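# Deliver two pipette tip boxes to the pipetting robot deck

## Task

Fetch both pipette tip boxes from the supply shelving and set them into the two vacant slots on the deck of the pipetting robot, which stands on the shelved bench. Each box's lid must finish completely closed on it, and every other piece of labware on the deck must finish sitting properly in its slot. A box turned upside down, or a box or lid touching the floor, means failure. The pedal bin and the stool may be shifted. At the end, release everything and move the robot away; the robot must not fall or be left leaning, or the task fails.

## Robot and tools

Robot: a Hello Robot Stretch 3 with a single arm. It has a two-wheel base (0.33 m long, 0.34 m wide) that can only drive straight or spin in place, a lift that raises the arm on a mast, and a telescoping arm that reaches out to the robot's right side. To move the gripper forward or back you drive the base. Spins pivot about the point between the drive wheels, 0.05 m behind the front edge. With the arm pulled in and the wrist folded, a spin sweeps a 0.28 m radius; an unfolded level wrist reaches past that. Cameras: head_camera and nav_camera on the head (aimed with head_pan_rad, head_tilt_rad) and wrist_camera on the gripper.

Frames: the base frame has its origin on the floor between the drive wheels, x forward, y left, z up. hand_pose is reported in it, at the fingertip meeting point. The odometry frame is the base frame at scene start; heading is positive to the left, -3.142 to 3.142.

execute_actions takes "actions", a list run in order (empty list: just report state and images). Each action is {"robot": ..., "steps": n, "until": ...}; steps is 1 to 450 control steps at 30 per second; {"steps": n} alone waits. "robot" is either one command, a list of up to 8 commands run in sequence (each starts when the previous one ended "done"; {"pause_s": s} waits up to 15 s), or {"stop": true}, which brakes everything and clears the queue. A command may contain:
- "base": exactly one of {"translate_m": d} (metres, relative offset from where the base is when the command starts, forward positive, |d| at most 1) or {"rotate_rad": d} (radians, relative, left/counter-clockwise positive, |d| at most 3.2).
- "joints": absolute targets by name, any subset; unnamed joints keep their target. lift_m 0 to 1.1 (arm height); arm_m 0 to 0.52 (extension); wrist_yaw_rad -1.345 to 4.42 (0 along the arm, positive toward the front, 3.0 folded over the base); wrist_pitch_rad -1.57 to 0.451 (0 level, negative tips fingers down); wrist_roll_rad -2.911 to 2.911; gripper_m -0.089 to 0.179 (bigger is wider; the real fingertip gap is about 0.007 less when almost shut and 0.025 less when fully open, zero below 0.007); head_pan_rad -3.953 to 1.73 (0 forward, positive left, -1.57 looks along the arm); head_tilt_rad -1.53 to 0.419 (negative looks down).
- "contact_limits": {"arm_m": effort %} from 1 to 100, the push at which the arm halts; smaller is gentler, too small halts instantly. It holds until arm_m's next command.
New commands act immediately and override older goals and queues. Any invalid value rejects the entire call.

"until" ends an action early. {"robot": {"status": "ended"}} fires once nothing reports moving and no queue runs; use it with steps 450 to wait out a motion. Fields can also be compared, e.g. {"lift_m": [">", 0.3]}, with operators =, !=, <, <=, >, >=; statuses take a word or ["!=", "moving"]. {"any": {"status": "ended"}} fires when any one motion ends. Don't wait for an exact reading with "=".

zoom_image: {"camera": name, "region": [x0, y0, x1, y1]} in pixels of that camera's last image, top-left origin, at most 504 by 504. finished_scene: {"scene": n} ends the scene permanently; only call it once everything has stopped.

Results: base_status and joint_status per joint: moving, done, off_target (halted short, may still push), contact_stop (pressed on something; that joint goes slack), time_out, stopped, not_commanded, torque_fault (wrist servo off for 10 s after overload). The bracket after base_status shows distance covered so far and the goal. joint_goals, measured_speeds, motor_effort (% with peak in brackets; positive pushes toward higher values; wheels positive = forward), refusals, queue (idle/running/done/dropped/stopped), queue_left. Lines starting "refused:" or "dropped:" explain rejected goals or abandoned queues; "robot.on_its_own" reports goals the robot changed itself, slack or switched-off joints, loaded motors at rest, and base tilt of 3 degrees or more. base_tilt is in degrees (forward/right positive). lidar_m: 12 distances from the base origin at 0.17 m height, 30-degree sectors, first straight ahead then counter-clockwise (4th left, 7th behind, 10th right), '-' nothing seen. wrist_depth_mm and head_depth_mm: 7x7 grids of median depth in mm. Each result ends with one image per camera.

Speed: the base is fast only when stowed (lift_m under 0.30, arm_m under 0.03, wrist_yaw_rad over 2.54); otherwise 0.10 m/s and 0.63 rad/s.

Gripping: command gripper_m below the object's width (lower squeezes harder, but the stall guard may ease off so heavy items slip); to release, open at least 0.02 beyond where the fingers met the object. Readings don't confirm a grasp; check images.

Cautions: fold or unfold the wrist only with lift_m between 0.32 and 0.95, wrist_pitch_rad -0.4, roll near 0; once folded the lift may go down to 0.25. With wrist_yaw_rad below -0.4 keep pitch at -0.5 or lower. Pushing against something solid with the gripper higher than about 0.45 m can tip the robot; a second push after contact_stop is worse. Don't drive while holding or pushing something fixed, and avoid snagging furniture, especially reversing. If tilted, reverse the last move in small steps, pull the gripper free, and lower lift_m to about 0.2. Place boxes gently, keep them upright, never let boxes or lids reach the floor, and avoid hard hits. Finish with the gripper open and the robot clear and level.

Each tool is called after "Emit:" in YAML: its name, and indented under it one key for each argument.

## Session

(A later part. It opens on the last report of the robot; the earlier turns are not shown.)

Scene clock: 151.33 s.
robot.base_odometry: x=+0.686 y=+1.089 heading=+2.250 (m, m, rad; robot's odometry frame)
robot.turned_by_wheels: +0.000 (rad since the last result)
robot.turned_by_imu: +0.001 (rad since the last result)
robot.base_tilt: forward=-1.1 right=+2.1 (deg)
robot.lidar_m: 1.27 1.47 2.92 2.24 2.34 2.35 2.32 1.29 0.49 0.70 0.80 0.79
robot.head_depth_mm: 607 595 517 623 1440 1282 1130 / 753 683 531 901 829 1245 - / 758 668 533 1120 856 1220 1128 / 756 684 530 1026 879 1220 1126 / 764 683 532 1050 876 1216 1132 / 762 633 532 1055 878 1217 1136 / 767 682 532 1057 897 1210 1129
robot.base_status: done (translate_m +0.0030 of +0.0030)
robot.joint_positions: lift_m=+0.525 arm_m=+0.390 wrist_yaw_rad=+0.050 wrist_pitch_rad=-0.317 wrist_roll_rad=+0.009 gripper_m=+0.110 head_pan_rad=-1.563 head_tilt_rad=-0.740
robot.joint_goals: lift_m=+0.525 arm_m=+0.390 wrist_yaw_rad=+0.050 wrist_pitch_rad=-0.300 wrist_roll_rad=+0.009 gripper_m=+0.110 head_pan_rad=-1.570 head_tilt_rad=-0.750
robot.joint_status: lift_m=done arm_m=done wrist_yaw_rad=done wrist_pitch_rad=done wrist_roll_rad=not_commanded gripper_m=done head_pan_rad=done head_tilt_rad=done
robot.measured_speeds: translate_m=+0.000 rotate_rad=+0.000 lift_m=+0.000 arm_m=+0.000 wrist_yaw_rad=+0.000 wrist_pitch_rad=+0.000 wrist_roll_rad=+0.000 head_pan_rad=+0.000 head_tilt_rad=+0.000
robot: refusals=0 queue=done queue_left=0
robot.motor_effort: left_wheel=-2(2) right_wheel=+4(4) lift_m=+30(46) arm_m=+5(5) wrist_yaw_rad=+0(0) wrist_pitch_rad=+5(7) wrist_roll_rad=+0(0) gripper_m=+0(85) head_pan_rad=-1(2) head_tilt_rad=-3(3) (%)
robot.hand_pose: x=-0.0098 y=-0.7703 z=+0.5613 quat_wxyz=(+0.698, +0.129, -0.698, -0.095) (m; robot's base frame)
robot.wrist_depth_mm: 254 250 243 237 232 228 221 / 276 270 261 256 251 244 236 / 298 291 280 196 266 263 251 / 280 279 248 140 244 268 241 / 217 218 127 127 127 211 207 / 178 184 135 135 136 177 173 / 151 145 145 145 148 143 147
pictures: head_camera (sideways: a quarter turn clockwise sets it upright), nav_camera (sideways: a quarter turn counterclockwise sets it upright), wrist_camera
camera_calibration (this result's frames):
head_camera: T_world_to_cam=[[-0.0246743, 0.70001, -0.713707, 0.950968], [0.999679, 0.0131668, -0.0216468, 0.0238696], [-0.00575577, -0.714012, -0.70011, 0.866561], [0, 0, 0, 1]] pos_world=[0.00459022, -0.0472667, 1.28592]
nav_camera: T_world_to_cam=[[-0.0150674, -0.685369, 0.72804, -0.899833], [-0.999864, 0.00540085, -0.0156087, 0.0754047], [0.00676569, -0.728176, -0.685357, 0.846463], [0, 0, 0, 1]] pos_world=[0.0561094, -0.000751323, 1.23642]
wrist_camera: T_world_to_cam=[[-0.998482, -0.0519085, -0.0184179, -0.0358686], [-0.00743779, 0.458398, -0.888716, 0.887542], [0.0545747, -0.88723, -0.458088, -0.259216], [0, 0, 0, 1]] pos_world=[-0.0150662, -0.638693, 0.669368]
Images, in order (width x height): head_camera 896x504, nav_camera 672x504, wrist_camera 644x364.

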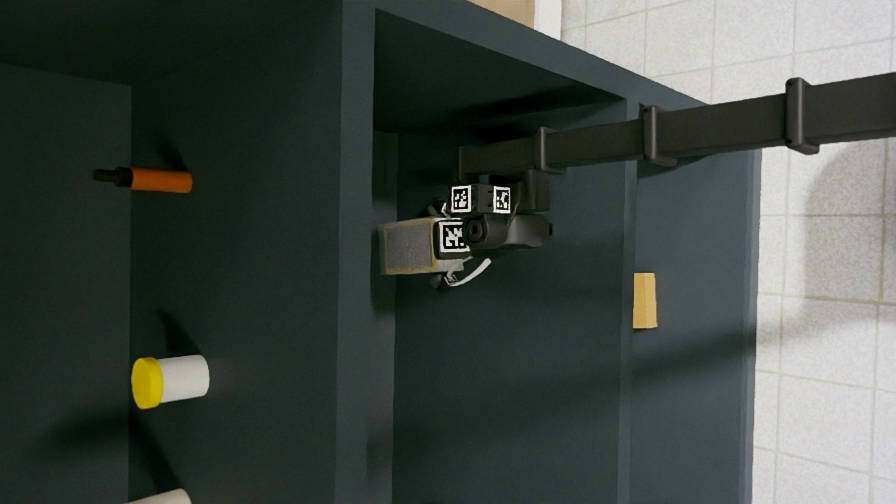

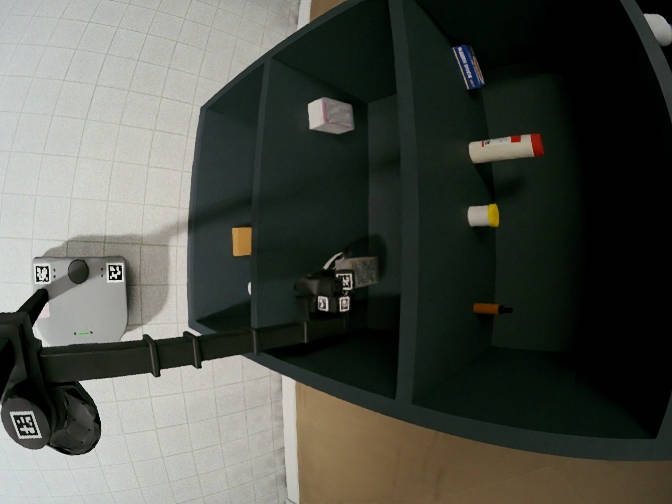

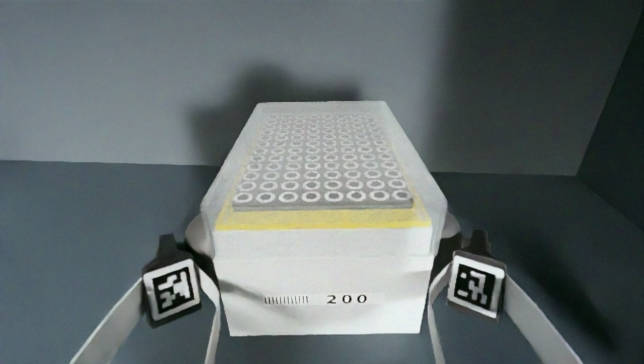

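Emit:
execute_actions:
  actions:
    - {"robot":{"joints":{"arm_m":0.393}},"steps":60,"until":{"robot":{"status":"ended"}}}
    - {"robot":{"joints":{"gripper_m":0.06}},"steps":60,"until":{"robot":{"status":"ended"}}}
    - {"steps":30}

Scene clock: 160.30 s.
robot.base_odometry: x=+0.686 y=+1.089 heading=+2.250 (m, m, rad; robot's odometry frame)
robot.turned_by_wheels: +0.000 (rad since the last result)
robot.turned_by_imu: +0.001 (rad since the last result)
robot.base_tilt: forward=-0.9 right=+1.9 (deg)
robot.lidar_m: 1.27 1.47 2.92 2.24 2.35 2.36 2.32 1.29 0.49 0.70 0.80 0.80
robot.head_depth_mm: 605 596 518 623 1441 1294 1130 / 753 682 531 903 833 1250 - / 758 666 531 1123 858 1213 1131 / 758 682 532 1015 879 1209 1135 / 762 683 532 1053 877 1222 1127 / 761 632 533 1055 876 1210 1129 / 766 684 531 1053 901 1218 1132
robot.base_status: done (translate_m +0.0030 of +0.0030)
robot.joint_positions: lift_m=+0.525 arm_m=+0.393 wrist_yaw_rad=+0.050 wrist_pitch_rad=-0.317 wrist_roll_rad=+0.009 gripper_m=+0.061 head_pan_rad=-1.563 head_tilt_rad=-0.740
robot.joint_goals: lift_m=+0.525 arm_m=+0.393 wrist_yaw_rad=+0.050 wrist_pitch_rad=-0.300 wrist_roll_rad=+0.009 gripper_m=+0.060 head_pan_rad=-1.570 head_tilt_rad=-0.750
robot.joint_status: lift_m=done arm_m=done wrist_yaw_rad=done wrist_pitch_rad=done wrist_roll_rad=not_commanded gripper_m=done head_pan_rad=done head_tilt_rad=done
robot.measured_speeds: translate_m=+0.000 rotate_rad=+0.000 lift_m=+0.000 arm_m=+0.000 wrist_yaw_rad=+0.000 wrist_pitch_rad=+0.000 wrist_roll_rad=+0.000 head_pan_rad=+0.000 head_tilt_rad=+0.000
robot: refusals=0 queue=done queue_left=0
robot.motor_effort: left_wheel=-2(2) right_wheel=+4(4) lift_m=+30(30) arm_m=+5(4) wrist_yaw_rad=+0(0) wrist_pitch_rad=+5(6) wrist_roll_rad=+0(0) gripper_m=-15(100) head_pan_rad=-2(2) head_tilt_rad=-2(2) (%)
robot.hand_pose: x=-0.0098 y=-0.7733 z=+0.5613 quat_wxyz=(+0.698, +0.129, -0.698, -0.095) (m; robot's base frame)
robot.wrist_depth_mm: 252 246 239 236 230 225 221 / 272 267 257 252 246 241 231 / 296 290 277 198 263 261 247 / 278 280 248 141 243 269 241 / 216 216 124 125 124 211 209 / 177 183 132 132 133 174 174 / 149 150 145 144 144 148 146
pictures: head_camera (sideways: a quarter turn clockwise sets it upright), nav_camera (sideways: a quarter turn counterclockwise sets it upright), wrist_camera
camera_calibration (this result's frames):
head_camera: T_world_to_cam=[[-0.0246743, 0.70001, -0.713707, 0.950968], [0.999679, 0.0131668, -0.0216468, 0.0238696], [-0.00575577, -0.714012, -0.70011, 0.866561], [0, 0, 0, 1]] pos_world=[0.00459022, -0.0472667, 1.28592]
nav_camera: T_world_to_cam=[[-0.0150674, -0.685369, 0.72804, -0.899833], [-0.999864, 0.00540085, -0.0156087, 0.0754047], [0.00676569, -0.728176, -0.685357, 0.846463], [0, 0, 0, 1]] pos_world=[0.0561094, -0.000751323, 1.23642]
wrist_camera: T_world_to_cam=[[-0.998479, -0.0519575, -0.0184162, -0.0360514], [-0.00746181, 0.458398, -0.888716, 0.88891], [0.0546174, -0.887227, -0.458088, -0.261871], [0, 0, 0, 1]] pos_world=[-0.015061, -0.641687, 0.669364]
Images, in order (width x height): head_camera 896x504, nav_camera 672x504, wrist_camera 644x364.

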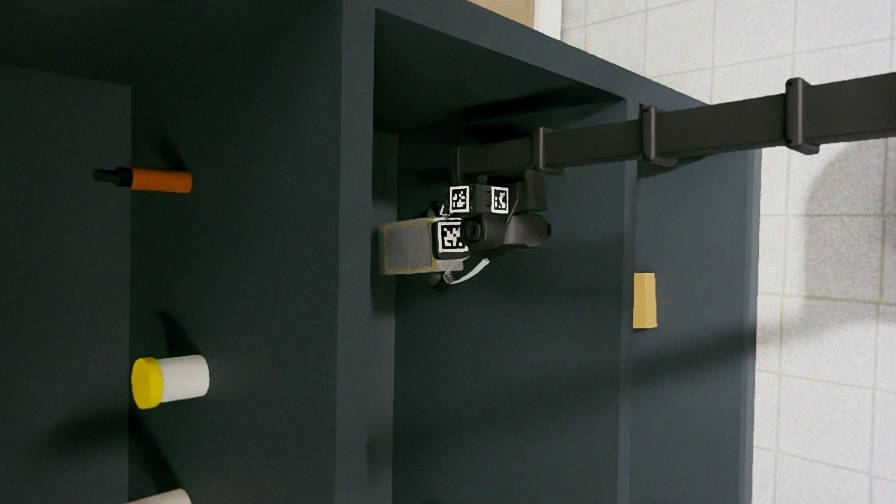

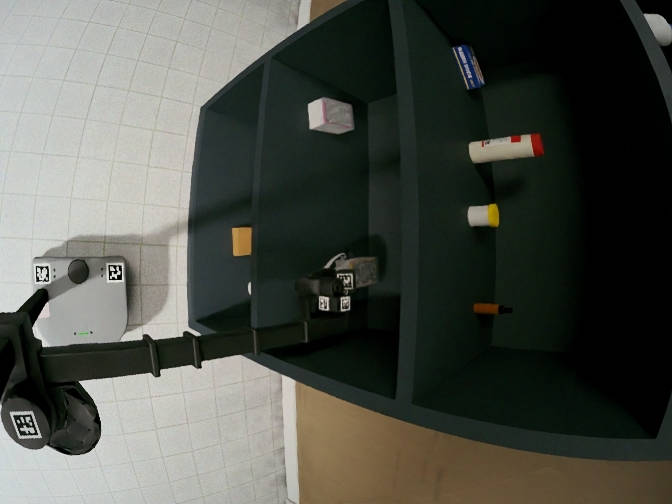

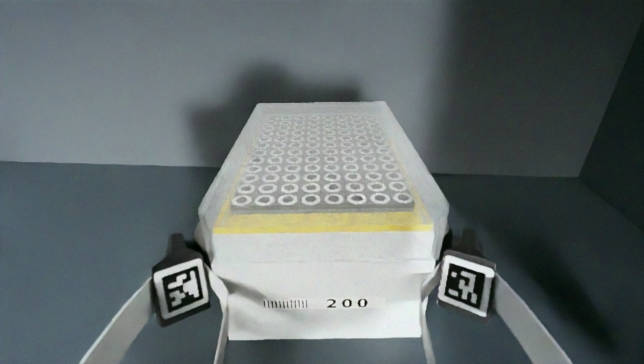

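Emit:
execute_actions:
  actions:
    - {"robot":{"joints":{"gripper_m":0.0}},"steps":60,"until":{"robot":{"status":"ended"}}}
    - {"steps":45}

Scene clock: 165.60 s.
robot.base_odometry: x=+0.686 y=+1.089 heading=+2.250 (m, m, rad; robot's odometry frame)
robot.turned_by_wheels: +0.000 (rad since the last result)
robot.turned_by_imu: +0.001 (rad since the last result)
robot.base_tilt: forward=-1.1 right=+2.0 (deg)
robot.lidar_m: 1.27 1.47 2.91 2.24 2.34 2.36 2.32 1.29 0.49 0.70 0.80 0.79
robot.head_depth_mm: 606 597 516 624 1438 1290 1132 / 758 684 530 905 828 1248 - / 757 669 531 1116 858 1209 1136 / 758 681 531 1027 882 1215 1130 / 761 682 531 1050 877 1221 1134 / 760 633 532 1054 875 1220 1134 / 766 682 532 1053 895 1222 1132
robot.base_status: done (translate_m +0.0030 of +0.0030)
robot.joint_positions: lift_m=+0.525 arm_m=+0.393 wrist_yaw_rad=+0.050 wrist_pitch_rad=-0.317 wrist_roll_rad=+0.009 gripper_m=+0.009 head_pan_rad=-1.563 head_tilt_rad=-0.740
robot.joint_goals: lift_m=+0.525 arm_m=+0.393 wrist_yaw_rad=+0.050 wrist_pitch_rad=-0.300 wrist_roll_rad=+0.009 gripper_m=+0.008 head_pan_rad=-1.570 head_tilt_rad=-0.750
robot.joint_status: lift_m=done arm_m=done wrist_yaw_rad=done wrist_pitch_rad=done wrist_roll_rad=not_commanded gripper_m=done head_pan_rad=done head_tilt_rad=done
robot.measured_speeds: translate_m=+0.000 rotate_rad=+0.000 lift_m=+0.000 arm_m=+0.000 wrist_yaw_rad=+0.000 wrist_pitch_rad=+0.000 wrist_roll_rad=+0.000 head_pan_rad=+0.000 head_tilt_rad=+0.000
robot: refusals=0 queue=done queue_left=0
robot.on_its_own: gripper_m is held at +0.008, not at your +0.000, by its stall guard, which is still easing
robot.motor_effort: left_wheel=-2(2) right_wheel=+3(3) lift_m=+30(31) arm_m=+4(5) wrist_yaw_rad=+0(0) wrist_pitch_rad=+5(4) wrist_roll_rad=+0(0) gripper_m=-30(100) head_pan_rad=-2(2) head_tilt_rad=-4(3) (%)
robot.hand_pose: x=-0.0098 y=-0.7733 z=+0.5612 quat_wxyz=(+0.698, +0.129, -0.698, -0.095) (m; robot's base frame)
robot.wrist_depth_mm: 253 246 241 236 230 226 220 / 271 267 259 255 246 241 232 / 295 287 279 196 263 258 248 / 280 277 248 141 244 269 240 / 218 216 124 125 125 211 209 / 179 184 132 133 133 176 172 / 150 150 144 144 145 147 147
pictures: head_camera (sideways: a quarter turn clockwise sets it upright), nav_camera (sideways: a quarter turn counterclockwise sets it upright), wrist_camera
camera_calibration (this result's frames):
head_camera: T_world_to_cam=[[-0.0246743, 0.70001, -0.713707, 0.950968], [0.999679, 0.0131668, -0.0216468, 0.0238696], [-0.00575577, -0.714012, -0.70011, 0.86656], [0, 0, 0, 1]] pos_world=[0.00459022, -0.0472667, 1.28592]
nav_camera: T_world_to_cam=[[-0.0150674, -0.685369, 0.72804, -0.899833], [-0.999864, 0.00540085, -0.0156087, 0.0754047], [0.0067657, -0.728176, -0.685357, 0.846463], [0, 0, 0, 1]] pos_world=[0.0561094, -0.000751327, 1.23642]
wrist_camera: T_world_to_cam=[[-0.998479, -0.0519574, -0.0184161, -0.0360515], [-0.00746185, 0.458398, -0.888716, 0.888909], [0.0546173, -0.887227, -0.458088, -0.261872], [0, 0, 0, 1]] pos_world=[-0.015061, -0.641687, 0.669363]
Images, in order (width x height): head_camera 896x504, nav_camera 672x504, wrist_camera 644x364.

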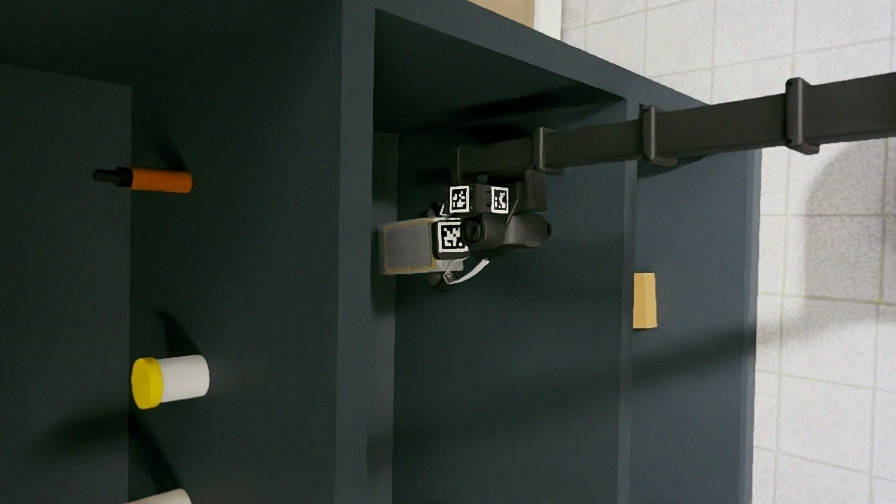

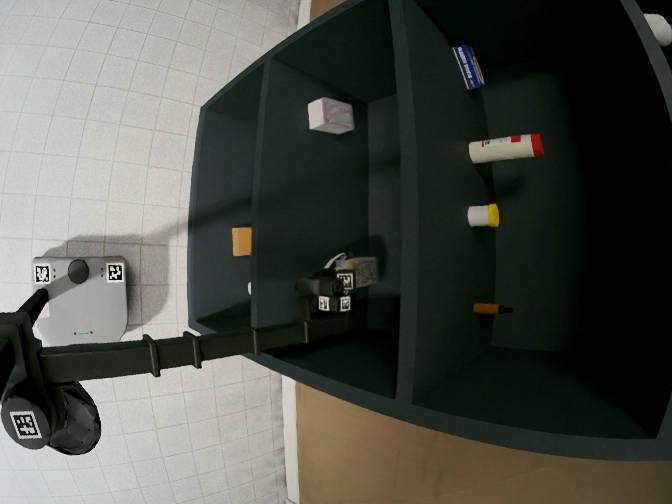

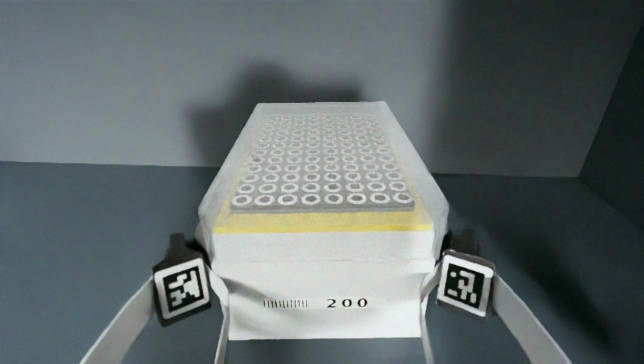

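Emit:
execute_actions:
  actions: []

Scene clock: 166.93 s.
robot.base_odometry: x=+0.686 y=+1.089 heading=+2.250 (m, m, rad; robot's odometry frame)
robot.turned_by_wheels: +0.000 (rad since the last result)
robot.turned_by_imu: +0.000 (rad since the last result)
robot.base_tilt: forward=-1.0 right=+2.0 (deg)
robot.lidar_m: 1.27 1.47 2.92 2.24 2.35 2.36 2.32 1.29 0.49 0.70 0.80 0.80
robot.head_depth_mm: 604 596 517 622 1443 1296 1133 / 755 682 531 903 828 1252 - / 758 667 531 1118 854 1215 1128 / 756 684 530 1020 877 1219 1132 / 762 684 531 1053 879 1221 1131 / 766 634 531 1058 878 1217 1129 / 766 682 531 1057 901 1210 1130
robot.base_status: done (translate_m +0.0030 of +0.0030)
robot.joint_positions: lift_m=+0.525 arm_m=+0.393 wrist_yaw_rad=+0.050 wrist_pitch_rad=-0.317 wrist_roll_rad=+0.009 gripper_m=+0.016 head_pan_rad=-1.563 head_tilt_rad=-0.740
robot.joint_goals: lift_m=+0.525 arm_m=+0.393 wrist_yaw_rad=+0.050 wrist_pitch_rad=-0.300 wrist_roll_rad=+0.009 gripper_m=+0.015 head_pan_rad=-1.570 head_tilt_rad=-0.750
robot.joint_status: lift_m=done arm_m=done wrist_yaw_rad=done wrist_pitch_rad=done wrist_roll_rad=not_commanded gripper_m=done head_pan_rad=done head_tilt_rad=done
robot.measured_speeds: translate_m=+0.000 rotate_rad=+0.000 lift_m=+0.000 arm_m=+0.000 wrist_yaw_rad=+0.000 wrist_pitch_rad=+0.000 wrist_roll_rad=+0.000 head_pan_rad=+0.000 head_tilt_rad=+0.000
robot: refusals=0 queue=done queue_left=0
robot.on_its_own: gripper_m is held at +0.015, not at your +0.000, by its stall guard, which is still easing
robot.motor_effort: left_wheel=-2(2) right_wheel=+3(4) lift_m=+30(30) arm_m=+5(5) wrist_yaw_rad=+0(0) wrist_pitch_rad=+5(5) wrist_roll_rad=+0(0) gripper_m=-16(33) head_pan_rad=-2(2) head_tilt_rad=-2(4) (%)
robot.hand_pose: x=-0.0098 y=-0.7733 z=+0.5612 quat_wxyz=(+0.698, +0.129, -0.698, -0.095) (m; robot's base frame)
robot.wrist_depth_mm: 252 246 239 235 229 225 220 / 271 265 257 251 248 240 233 / 299 286 279 196 263 259 247 / 278 278 248 142 243 268 240 / 217 217 124 124 125 211 209 / 177 183 132 132 133 176 172 / 150 150 145 144 144 147 146
pictures: head_camera (sideways: a quarter turn clockwise sets it upright), nav_camera (sideways: a quarter turn counterclockwise sets it upright), wrist_camera
camera_calibration (this result's frames):
head_camera: T_world_to_cam=[[-0.0246742, 0.70001, -0.713707, 0.950968], [0.999679, 0.0131667, -0.0216468, 0.0238696], [-0.00575586, -0.714012, -0.70011, 0.866561], [0, 0, 0, 1]] pos_world=[0.00459021, -0.0472667, 1.28592]
nav_camera: T_world_to_cam=[[-0.0150675, -0.685369, 0.72804, -0.899833], [-0.999864, 0.00540097, -0.0156087, 0.0754047], [0.00676561, -0.728176, -0.685357, 0.846463], [0, 0, 0, 1]] pos_world=[0.0561094, -0.000751321, 1.23642]
wrist_camera: T_world_to_cam=[[-0.998479, -0.0519575, -0.0184162, -0.0360515], [-0.00746182, 0.458398, -0.888716, 0.888909], [0.0546174, -0.887227, -0.458088, -0.261872], [0, 0, 0, 1]] pos_world=[-0.015061, -0.641687, 0.669363]
Images, in order (width x height): head_camera 896x504, nav_camera 672x504, wrist_camera 644x364.

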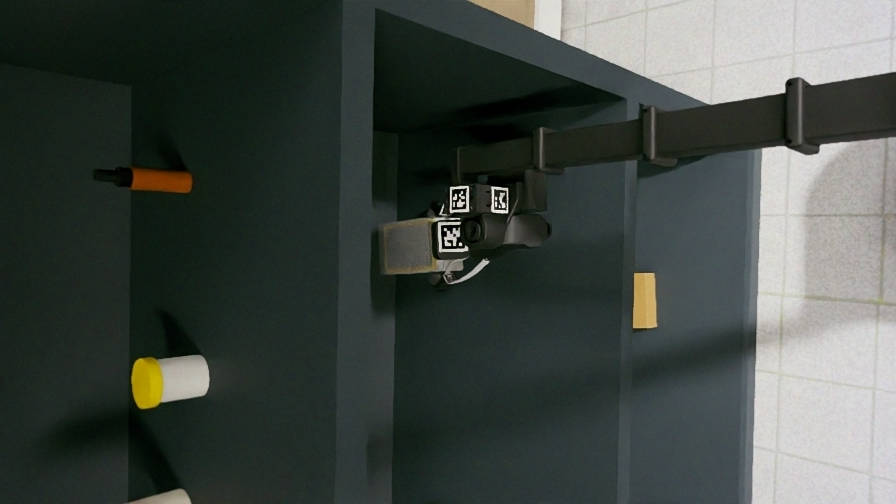

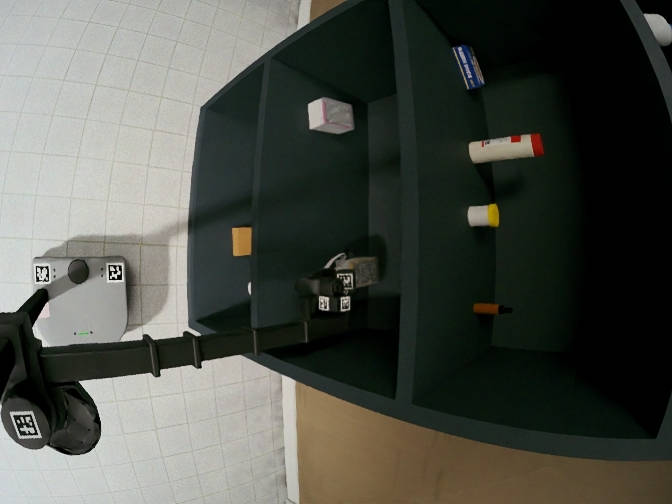

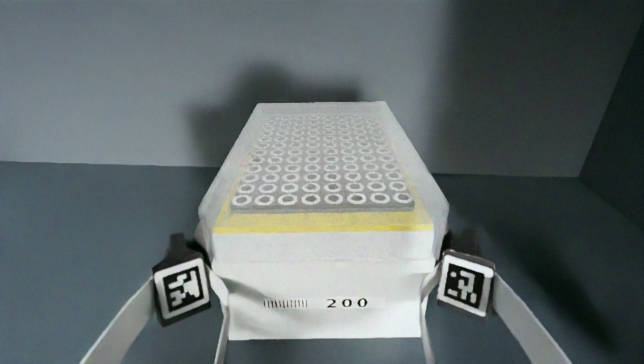

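Emit:
execute_actions:
  actions: []

Emit:
zoom_image:
  camera: "head_camera"
  region: [360, 160, 560, 310]

Scene clock: 169.97 s.
robot.base_odometry: x=+0.686 y=+1.089 heading=+2.250 (m, m, rad; robot's odometry frame)
robot.turned_by_wheels: +0.000 (rad since the last result)
robot.turned_by_imu: +0.000 (rad since the last result)
robot.base_tilt: forward=-0.9 right=+1.8 (deg)
robot.lidar_m: 1.27 1.47 2.91 2.23 2.35 2.36 2.33 1.29 0.49 0.70 0.80 0.80
robot.head_depth_mm: 606 598 516 624 1444 1294 1132 / 754 681 532 903 830 1235 - / 757 668 531 1122 852 1211 1133 / 758 682 532 1017 879 1217 1125 / 762 684 531 1053 876 1217 1131 / 763 632 532 1055 878 1218 1136 / 768 680 532 1052 899 1218 1129
robot.base_status: done (translate_m +0.0030 of +0.0030)
robot.joint_positions: lift_m=+0.525 arm_m=+0.393 wrist_yaw_rad=+0.050 wrist_pitch_rad=-0.317 wrist_roll_rad=+0.009 gripper_m=+0.030 head_pan_rad=-1.563 head_tilt_rad=-0.740
robot.joint_goals: lift_m=+0.525 arm_m=+0.393 wrist_yaw_rad=+0.050 wrist_pitch_rad=-0.300 wrist_roll_rad=+0.009 gripper_m=+0.029 head_pan_rad=-1.570 head_tilt_rad=-0.750
robot.joint_status: lift_m=done arm_m=done wrist_yaw_rad=done wrist_pitch_rad=done wrist_roll_rad=not_commanded gripper_m=done head_pan_rad=done head_tilt_rad=done
robot.measured_speeds: translate_m=+0.000 rotate_rad=+0.000 lift_m=+0.000 arm_m=+0.000 wrist_yaw_rad=+0.000 wrist_pitch_rad=+0.000 wrist_roll_rad=+0.000 head_pan_rad=+0.000 head_tilt_rad=+0.000
robot: refusals=0 queue=done queue_left=0
robot.on_its_own: gripper_m is held at +0.029, not at your +0.000, by its stall guard, which is still easing
robot.motor_effort: left_wheel=-2(2) right_wheel=+4(3) lift_m=+30(30) arm_m=+5(5) wrist_yaw_rad=+0(1) wrist_pitch_rad=+5(6) wrist_roll_rad=+0(0) gripper_m=-26(30) head_pan_rad=-2(1) head_tilt_rad=-4(3) (%)
robot.hand_pose: x=-0.0098 y=-0.7733 z=+0.5612 quat_wxyz=(+0.698, +0.129, -0.698, -0.095) (m; robot's base frame)
robot.wrist_depth_mm: 251 245 241 235 232 224 219 / 272 265 259 251 246 239 231 / 294 290 277 197 261 262 247 / 280 277 248 142 242 268 241 / 217 216 125 124 125 211 210 / 177 183 132 133 133 176 172 / 150 149 144 144 144 147 146
pictures: head_camera (sideways: a quarter turn clockwise sets it upright), nav_camera (sideways: a quarter turn counterclockwise sets it upright), wrist_camera
camera_calibration (this result's frames):
head_camera: T_world_to_cam=[[-0.0246744, 0.70001, -0.713707, 0.950968], [0.999679, 0.013167, -0.0216468, 0.0238696], [-0.0057556, -0.714012, -0.70011, 0.866561], [0, 0, 0, 1]] pos_world=[0.00459023, -0.0472667, 1.28592]
nav_camera: T_world_to_cam=[[-0.0150672, -0.685369, 0.72804, -0.899833], [-0.999864, 0.00540061, -0.0156087, 0.0754047], [0.00676587, -0.728176, -0.685357, 0.846463], [0, 0, 0, 1]] pos_world=[0.0561094, -0.000751311, 1.23642]
wrist_camera: T_world_to_cam=[[-0.998479, -0.0519582, -0.0184163, -0.0360517], [-0.00746198, 0.458398, -0.888716, 0.888909], [0.0546181, -0.887227, -0.458088, -0.261872], [0, 0, 0, 1]] pos_world=[-0.0150609, -0.641687, 0.669363]
Images, in order (width x height): head_camera 896x504, nav_camera 672x504, wrist_camera 644x364.

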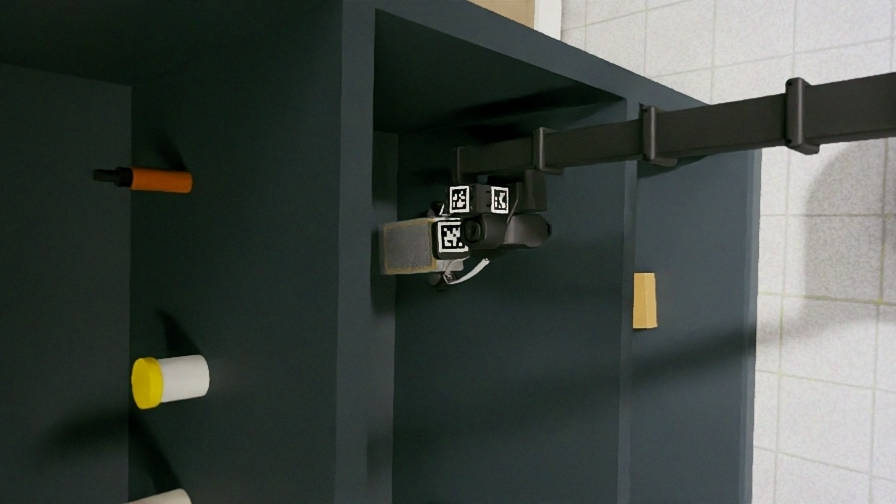

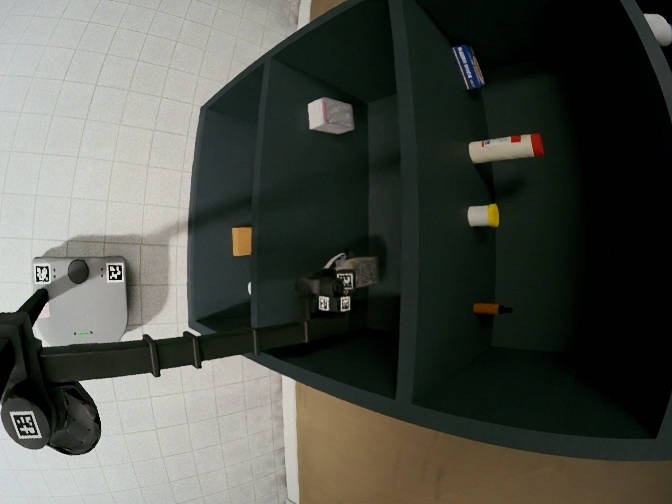

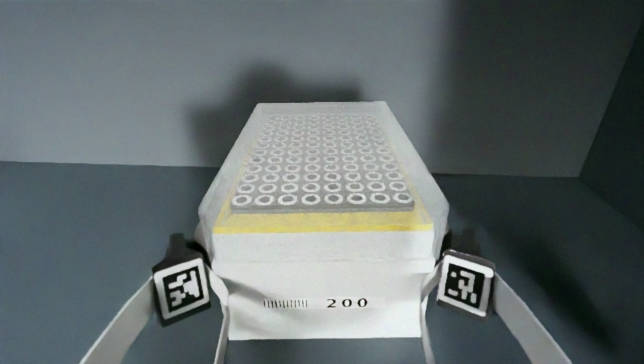

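Region (360, 160, 560, 310) of head_camera's 896x504 image, scaled by 2.520, with more detail than that image has; it fills the top 378 rows of this view, and the rest is white.

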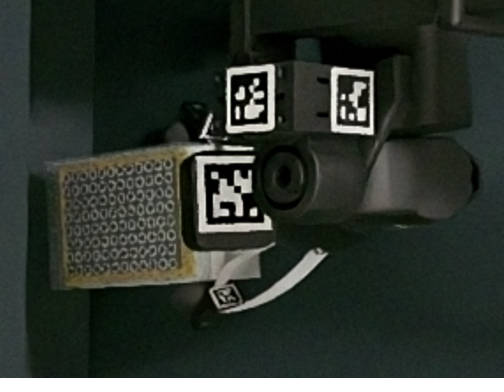

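Emit:
execute_actions:
  actions:
    - {"robot":{"joints":{"gripper_m":-0.03}},"steps":40,"until":{"robot":{"status":"ended"}}}
    - {"robot":{"joints":{"lift_m":0.565}},"steps":100,"until":{"robot":{"status":"ended"}}}
    - {"steps":10}

Scene clock: 179.80 s.
robot.base_odometry: x=+0.686 y=+1.089 heading=+2.250 (m, m, rad; robot's odometry frame)
robot.turned_by_wheels: +0.000 (rad since the last result)
robot.turned_by_imu: +0.001 (rad since the last result)
robot.base_tilt: forward=-1.0 right=+2.0 (deg)
robot.lidar_m: 1.27 1.47 2.92 2.23 2.35 2.36 2.33 1.29 0.49 0.70 0.90 0.80
robot.head_depth_mm: 606 597 516 624 1446 1294 1123 / 755 684 531 901 802 1271 - / 755 666 530 1115 854 1215 1128 / 757 684 532 997 877 1211 1131 / 759 684 530 1057 878 1220 1127 / 763 632 533 1056 876 1213 1132 / 766 684 531 1055 904 1219 1138
robot.base_status: done (translate_m +0.0030 of +0.0030)
robot.joint_positions: lift_m=+0.565 arm_m=+0.393 wrist_yaw_rad=+0.050 wrist_pitch_rad=-0.327 wrist_roll_rad=+0.009 gripper_m=-0.023 head_pan_rad=-1.563 head_tilt_rad=-0.740
robot.joint_goals: lift_m=+0.565 arm_m=+0.393 wrist_yaw_rad=+0.050 wrist_pitch_rad=-0.300 wrist_roll_rad=+0.009 gripper_m=-0.026 head_pan_rad=-1.570 head_tilt_rad=-0.750
robot.joint_status: lift_m=done arm_m=done wrist_yaw_rad=done wrist_pitch_rad=done wrist_roll_rad=not_commanded gripper_m=off_target head_pan_rad=done head_tilt_rad=done
robot.measured_speeds: translate_m=+0.000 rotate_rad=+0.000 lift_m=+0.000 arm_m=+0.000 wrist_yaw_rad=+0.000 wrist_pitch_rad=+0.000 wrist_roll_rad=+0.000 head_pan_rad=+0.000 head_tilt_rad=+0.000
robot: refusals=0 queue=done queue_left=0
robot.on_its_own: gripper_m is held at -0.026, not at your -0.030, by its stall guard, which is still easing
robot.motor_effort: left_wheel=-2(2) right_wheel=+4(3) lift_m=+45(47) arm_m=+4(5) wrist_yaw_rad=+0(0) wrist_pitch_rad=+8(8) wrist_roll_rad=+0(0) gripper_m=-44(100) head_pan_rad=-2(2) head_tilt_rad=-3(3) (%)
robot.hand_pose: x=-0.0098 y=-0.7723 z=+0.5984 quat_wxyz=(+0.698, +0.132, -0.697, -0.099) (m; robot's base frame)
robot.wrist_depth_mm: 251 246 241 235 231 224 219 / 272 266 258 254 248 242 235 / 296 289 283 268 267 262 247 / 317 317 302 154 279 284 251 / 274 274 130 130 130 268 245 / 227 228 134 133 134 223 218 / 192 191 180 141 178 188 187
pictures: head_camera (sideways: a quarter turn clockwise sets it upright), nav_camera (sideways: a quarter turn counterclockwise sets it upright), wrist_camera
camera_calibration (this result's frames):
head_camera: T_world_to_cam=[[-0.0246744, 0.70001, -0.713707, 0.950968], [0.999679, 0.0131669, -0.0216468, 0.0238696], [-0.00575569, -0.714012, -0.70011, 0.866561], [0, 0, 0, 1]] pos_world=[0.00459023, -0.0472667, 1.28592]
nav_camera: T_world_to_cam=[[-0.0150673, -0.685369, 0.72804, -0.899833], [-0.999864, 0.00540073, -0.0156087, 0.0754047], [0.00676578, -0.728176, -0.685357, 0.846463], [0, 0, 0, 1]] pos_world=[0.0561094, -0.000751317, 1.23642]
wrist_camera: T_world_to_cam=[[-0.998489, -0.0517705, -0.0184393, -0.0352083], [-0.00789955, 0.467247, -0.884091, 0.9255], [0.0543855, -0.88261, -0.46695, -0.235083], [0, 0, 0, 1]] pos_world=[-0.0150589, -0.641746, 0.707806]
Images, in order (width x height): head_camera 896x504, nav_camera 672x504, wrist_camera 644x364.

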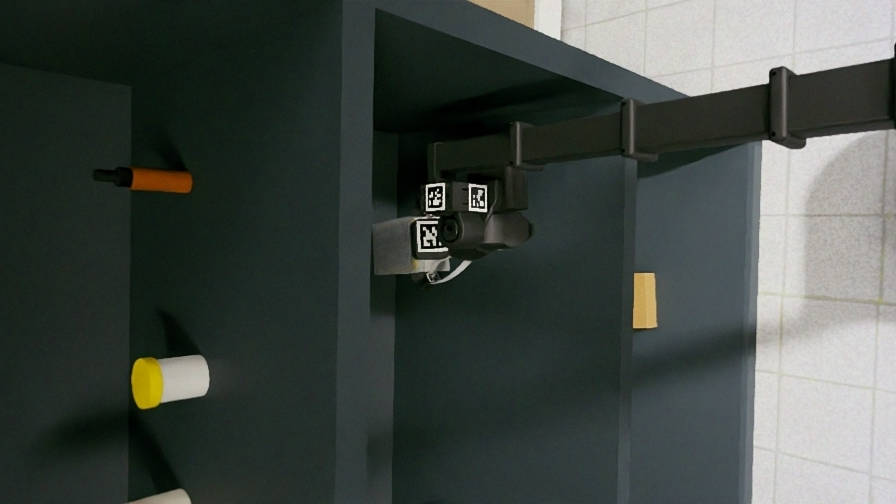

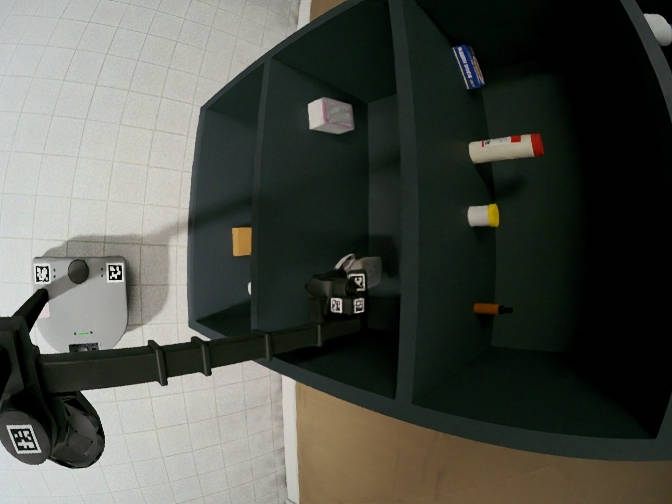

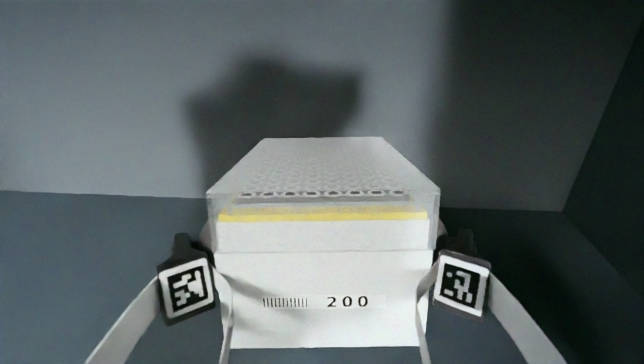

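Emit:
execute_actions:
  actions:
    - {"steps":1}

Scene clock: 187.17 s.
robot.base_odometry: x=+0.686 y=+1.089 heading=+2.250 (m, m, rad; robot's odometry frame)
robot.turned_by_wheels: +0.000 (rad since the last result)
robot.turned_by_imu: +0.001 (rad since the last result)
robot.base_tilt: forward=-0.8 right=+1.9 (deg)
robot.lidar_m: 1.26 1.47 2.92 2.24 2.34 2.36 2.33 1.29 0.49 0.70 0.80 0.80
robot.head_depth_mm: 605 597 517 625 1441 1290 1123 / 755 681 532 899 803 1270 - / 758 667 531 1113 861 1216 1128 / 761 683 533 991 878 1216 1131 / 764 682 531 1055 876 1220 1131 / 761 634 531 1052 881 1227 1135 / 768 683 530 1060 902 1215 1128
robot.base_status: done (translate_m +0.0030 of +0.0030)
robot.joint_positions: lift_m=+0.565 arm_m=+0.393 wrist_yaw_rad=+0.050 wrist_pitch_rad=-0.327 wrist_roll_rad=+0.009 gripper_m=+0.019 head_pan_rad=-1.563 head_tilt_rad=-0.740
robot.joint_goals: lift_m=+0.565 arm_m=+0.393 wrist_yaw_rad=+0.050 wrist_pitch_rad=-0.300 wrist_roll_rad=+0.009 gripper_m=+0.017 head_pan_rad=-1.570 head_tilt_rad=-0.750
robot.joint_status: lift_m=done arm_m=done wrist_yaw_rad=done wrist_pitch_rad=done wrist_roll_rad=not_commanded gripper_m=off_target head_pan_rad=done head_tilt_rad=done
robot.measured_speeds: translate_m=+0.000 rotate_rad=+0.000 lift_m=+0.000 arm_m=+0.000 wrist_yaw_rad=+0.000 wrist_pitch_rad=+0.000 wrist_roll_rad=+0.000 head_pan_rad=+0.000 head_tilt_rad=+0.000
robot: refusals=0 queue=done queue_left=0
robot.on_its_own: gripper_m is held at +0.017, not at your -0.030, by its stall guard, which is still easing
robot.motor_effort: left_wheel=-2(2) right_wheel=+4(3) lift_m=+44(44) arm_m=+5(5) wrist_yaw_rad=+0(0) wrist_pitch_rad=+8(8) wrist_roll_rad=+0(0) gripper_m=-28(44) head_pan_rad=-2(2) head_tilt_rad=-3(2) (%)
robot.hand_pose: x=-0.0098 y=-0.7723 z=+0.5984 quat_wxyz=(+0.698, +0.132, -0.697, -0.099) (m; robot's base frame)
robot.wrist_depth_mm: 252 245 239 233 229 226 219 / 274 265 259 253 248 243 235 / 294 290 281 269 268 260 247 / 319 315 302 154 285 283 250 / 274 275 129 129 130 268 244 / 225 229 133 134 134 225 218 / 191 190 180 141 178 187 186
pictures: head_camera (sideways: a quarter turn clockwise sets it upright), nav_camera (sideways: a quarter turn counterclockwise sets it upright), wrist_camera
camera_calibration (this result's frames):
head_camera: T_world_to_cam=[[-0.0246744, 0.70001, -0.713707, 0.950968], [0.999679, 0.0131669, -0.0216468, 0.0238696], [-0.00575569, -0.714012, -0.70011, 0.86656], [0, 0, 0, 1]] pos_world=[0.00459023, -0.0472667, 1.28592]
nav_camera: T_world_to_cam=[[-0.0150673, -0.685369, 0.72804, -0.899833], [-0.999864, 0.00540073, -0.0156087, 0.0754047], [0.00676578, -0.728176, -0.685357, 0.846462], [0, 0, 0, 1]] pos_world=[0.0561094, -0.000751329, 1.23642]
wrist_camera: T_world_to_cam=[[-0.998489, -0.0517706, -0.0184394, -0.0352082], [-0.0078995, 0.467248, -0.884091, 0.9255], [0.0543857, -0.88261, -0.46695, -0.235082], [0, 0, 0, 1]] pos_world=[-0.0150589, -0.641746, 0.707806]
Images, in order (width x height): head_camera 896x504, nav_camera 672x504, wrist_camera 644x364.

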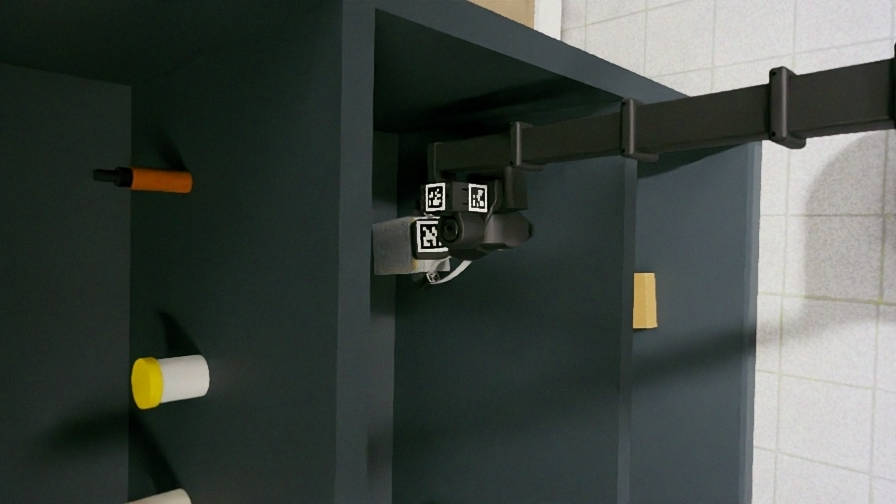

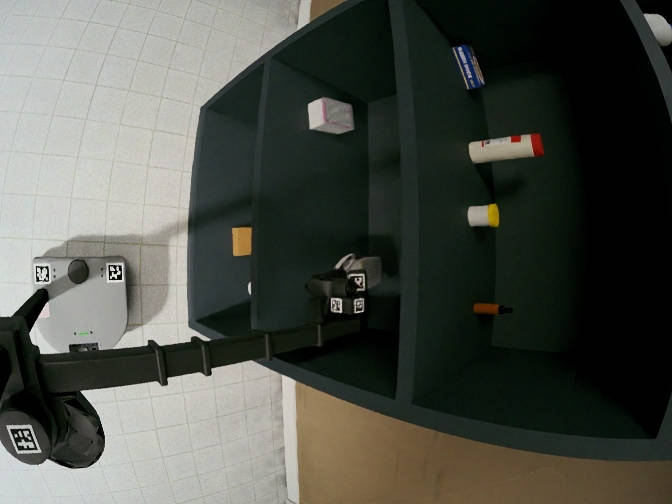

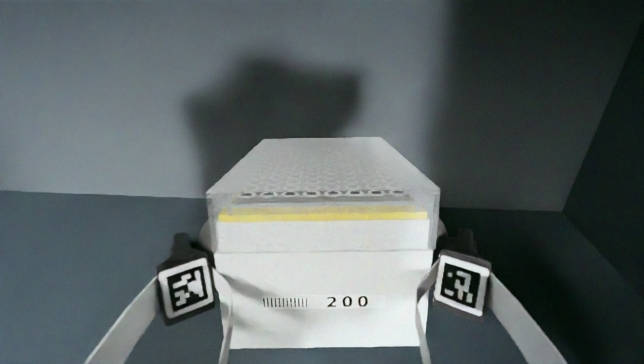

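Emit:
execute_actions:
  actions:
    - {"robot":{"joints":{"wrist_pitch_rad":-0.09,"wrist_yaw_rad":0.0}},"steps":100,"until":{"robot":{"status":"ended"}}}
    - {"steps":10}

Scene clock: 197.30 s.
robot.base_odometry: x=+0.686 y=+1.089 heading=+2.250 (m, m, rad; robot's odometry frame)
robot.turned_by_wheels: +0.000 (rad since the last result)
robot.turned_by_imu: +0.001 (rad since the last result)
robot.base_tilt: forward=-1.2 right=+1.9 (deg)
robot.lidar_m: 1.26 1.47 2.92 2.23 2.35 2.35 2.32 1.29 0.49 0.70 0.90 0.80
robot.head_depth_mm: 607 598 517 623 1436 1298 1128 / 752 683 530 898 804 1268 - / 755 667 531 1121 858 1215 1132 / 760 682 532 998 878 1224 1134 / 761 683 531 1059 878 1217 1128 / 760 635 532 1054 875 1212 1128 / 767 686 530 1061 902 1218 1118
robot.base_status: done (translate_m +0.0030 of +0.0030)
robot.joint_positions: lift_m=+0.565 arm_m=+0.393 wrist_yaw_rad=+0.002 wrist_pitch_rad=-0.130 wrist_roll_rad=+0.009 gripper_m=+0.035 head_pan_rad=-1.563 head_tilt_rad=-0.740
robot.joint_goals: lift_m=+0.565 arm_m=+0.393 wrist_yaw_rad=+0.000 wrist_pitch_rad=-0.090 wrist_roll_rad=+0.009 gripper_m=+0.034 head_pan_rad=-1.570 head_tilt_rad=-0.750
robot.joint_status: lift_m=done arm_m=done wrist_yaw_rad=done wrist_pitch_rad=done wrist_roll_rad=not_commanded gripper_m=off_target head_pan_rad=done head_tilt_rad=done
robot.measured_speeds: translate_m=+0.000 rotate_rad=+0.000 lift_m=+0.000 arm_m=+0.000 wrist_yaw_rad=+0.000 wrist_pitch_rad=+0.000 wrist_roll_rad=+0.000 head_pan_rad=+0.000 head_tilt_rad=+0.000
robot: refusals=0 queue=done queue_left=0
robot.on_its_own: gripper_m is held at +0.034, not at your -0.030, by its stall guard, which is not easing now
robot.motor_effort: left_wheel=-2(2) right_wheel=+4(3) lift_m=+44(44) arm_m=+5(4) wrist_yaw_rad=-2(3) wrist_pitch_rad=+12(12) wrist_roll_rad=+0(0) gripper_m=-23(28) head_pan_rad=-2(2) head_tilt_rad=-3(3) (%)
robot.hand_pose: x=-0.0210 y=-0.7886 z=+0.6462 quat_wxyz=(+0.703, +0.047, -0.708, -0.046) (m; robot's base frame)
robot.wrist_depth_mm: 246 244 239 236 234 234 226 / 255 253 251 249 246 243 231 / 270 270 266 261 259 254 232 / 284 281 277 242 268 266 232 / 301 300 134 133 134 282 232 / 314 310 134 134 133 294 231 / 254 253 233 135 135 249 227
pictures: head_camera (sideways: a quarter turn clockwise sets it upright), nav_camera (sideways: a quarter turn counterclockwise sets it upright), wrist_camera
camera_calibration (this result's frames):
head_camera: T_world_to_cam=[[-0.0246744, 0.70001, -0.713707, 0.950968], [0.999679, 0.0131669, -0.0216468, 0.0238696], [-0.00575569, -0.714012, -0.70011, 0.86656], [0, 0, 0, 1]] pos_world=[0.00459023, -0.0472667, 1.28592]
nav_camera: T_world_to_cam=[[-0.0150673, -0.685369, 0.72804, -0.899833], [-0.999864, 0.00540073, -0.0156087, 0.0754047], [0.00676578, -0.728176, -0.685357, 0.846462], [0, 0, 0, 1]] pos_world=[0.0561094, -0.000751329, 1.23642]
wrist_camera: T_world_to_cam=[[-0.999815, -0.0075765, -0.01767, -0.0120186], [0.0147706, 0.28562, -0.958229, 0.880494], [0.0123069, -0.958313, -0.285455, -0.404358], [0, 0, 0, 1]] pos_world=[-0.0200454, -0.639079, 0.728076]
Images, in order (width x height): head_camera 896x504, nav_camera 672x504, wrist_camera 644x364.

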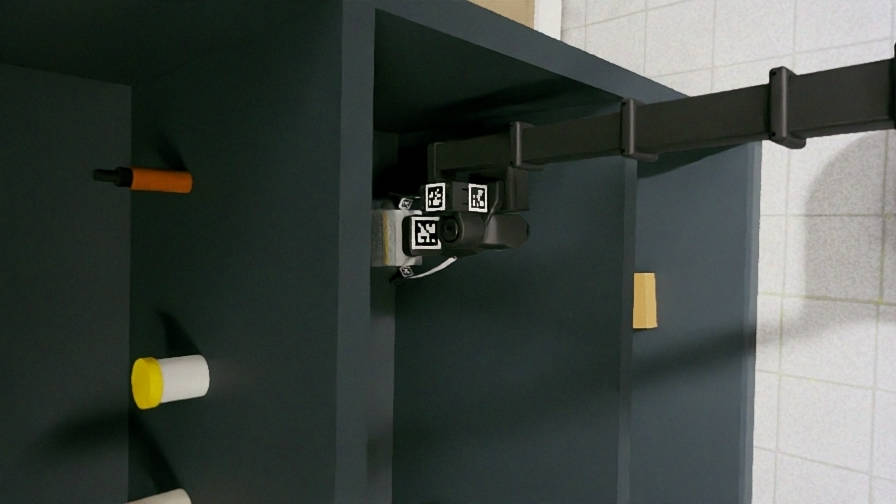

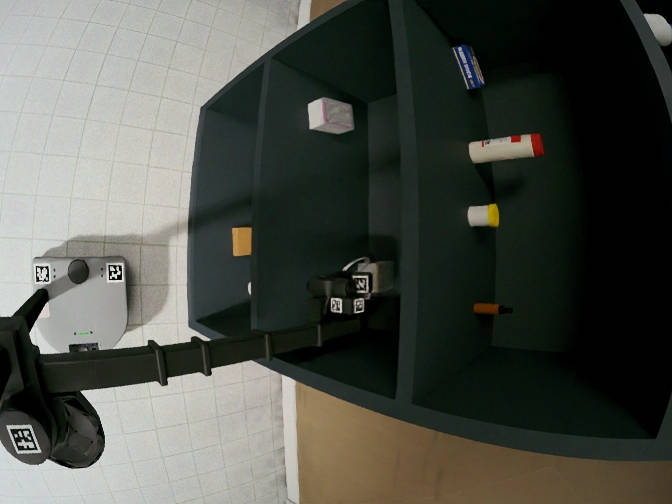

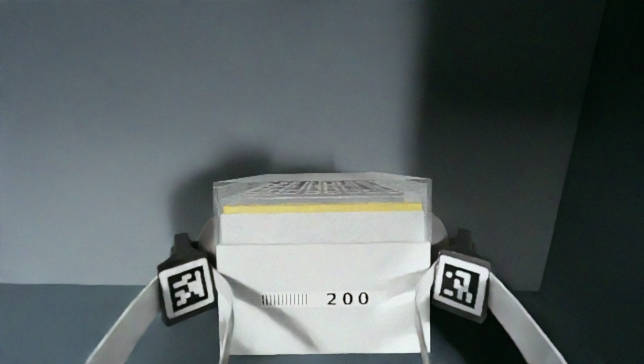

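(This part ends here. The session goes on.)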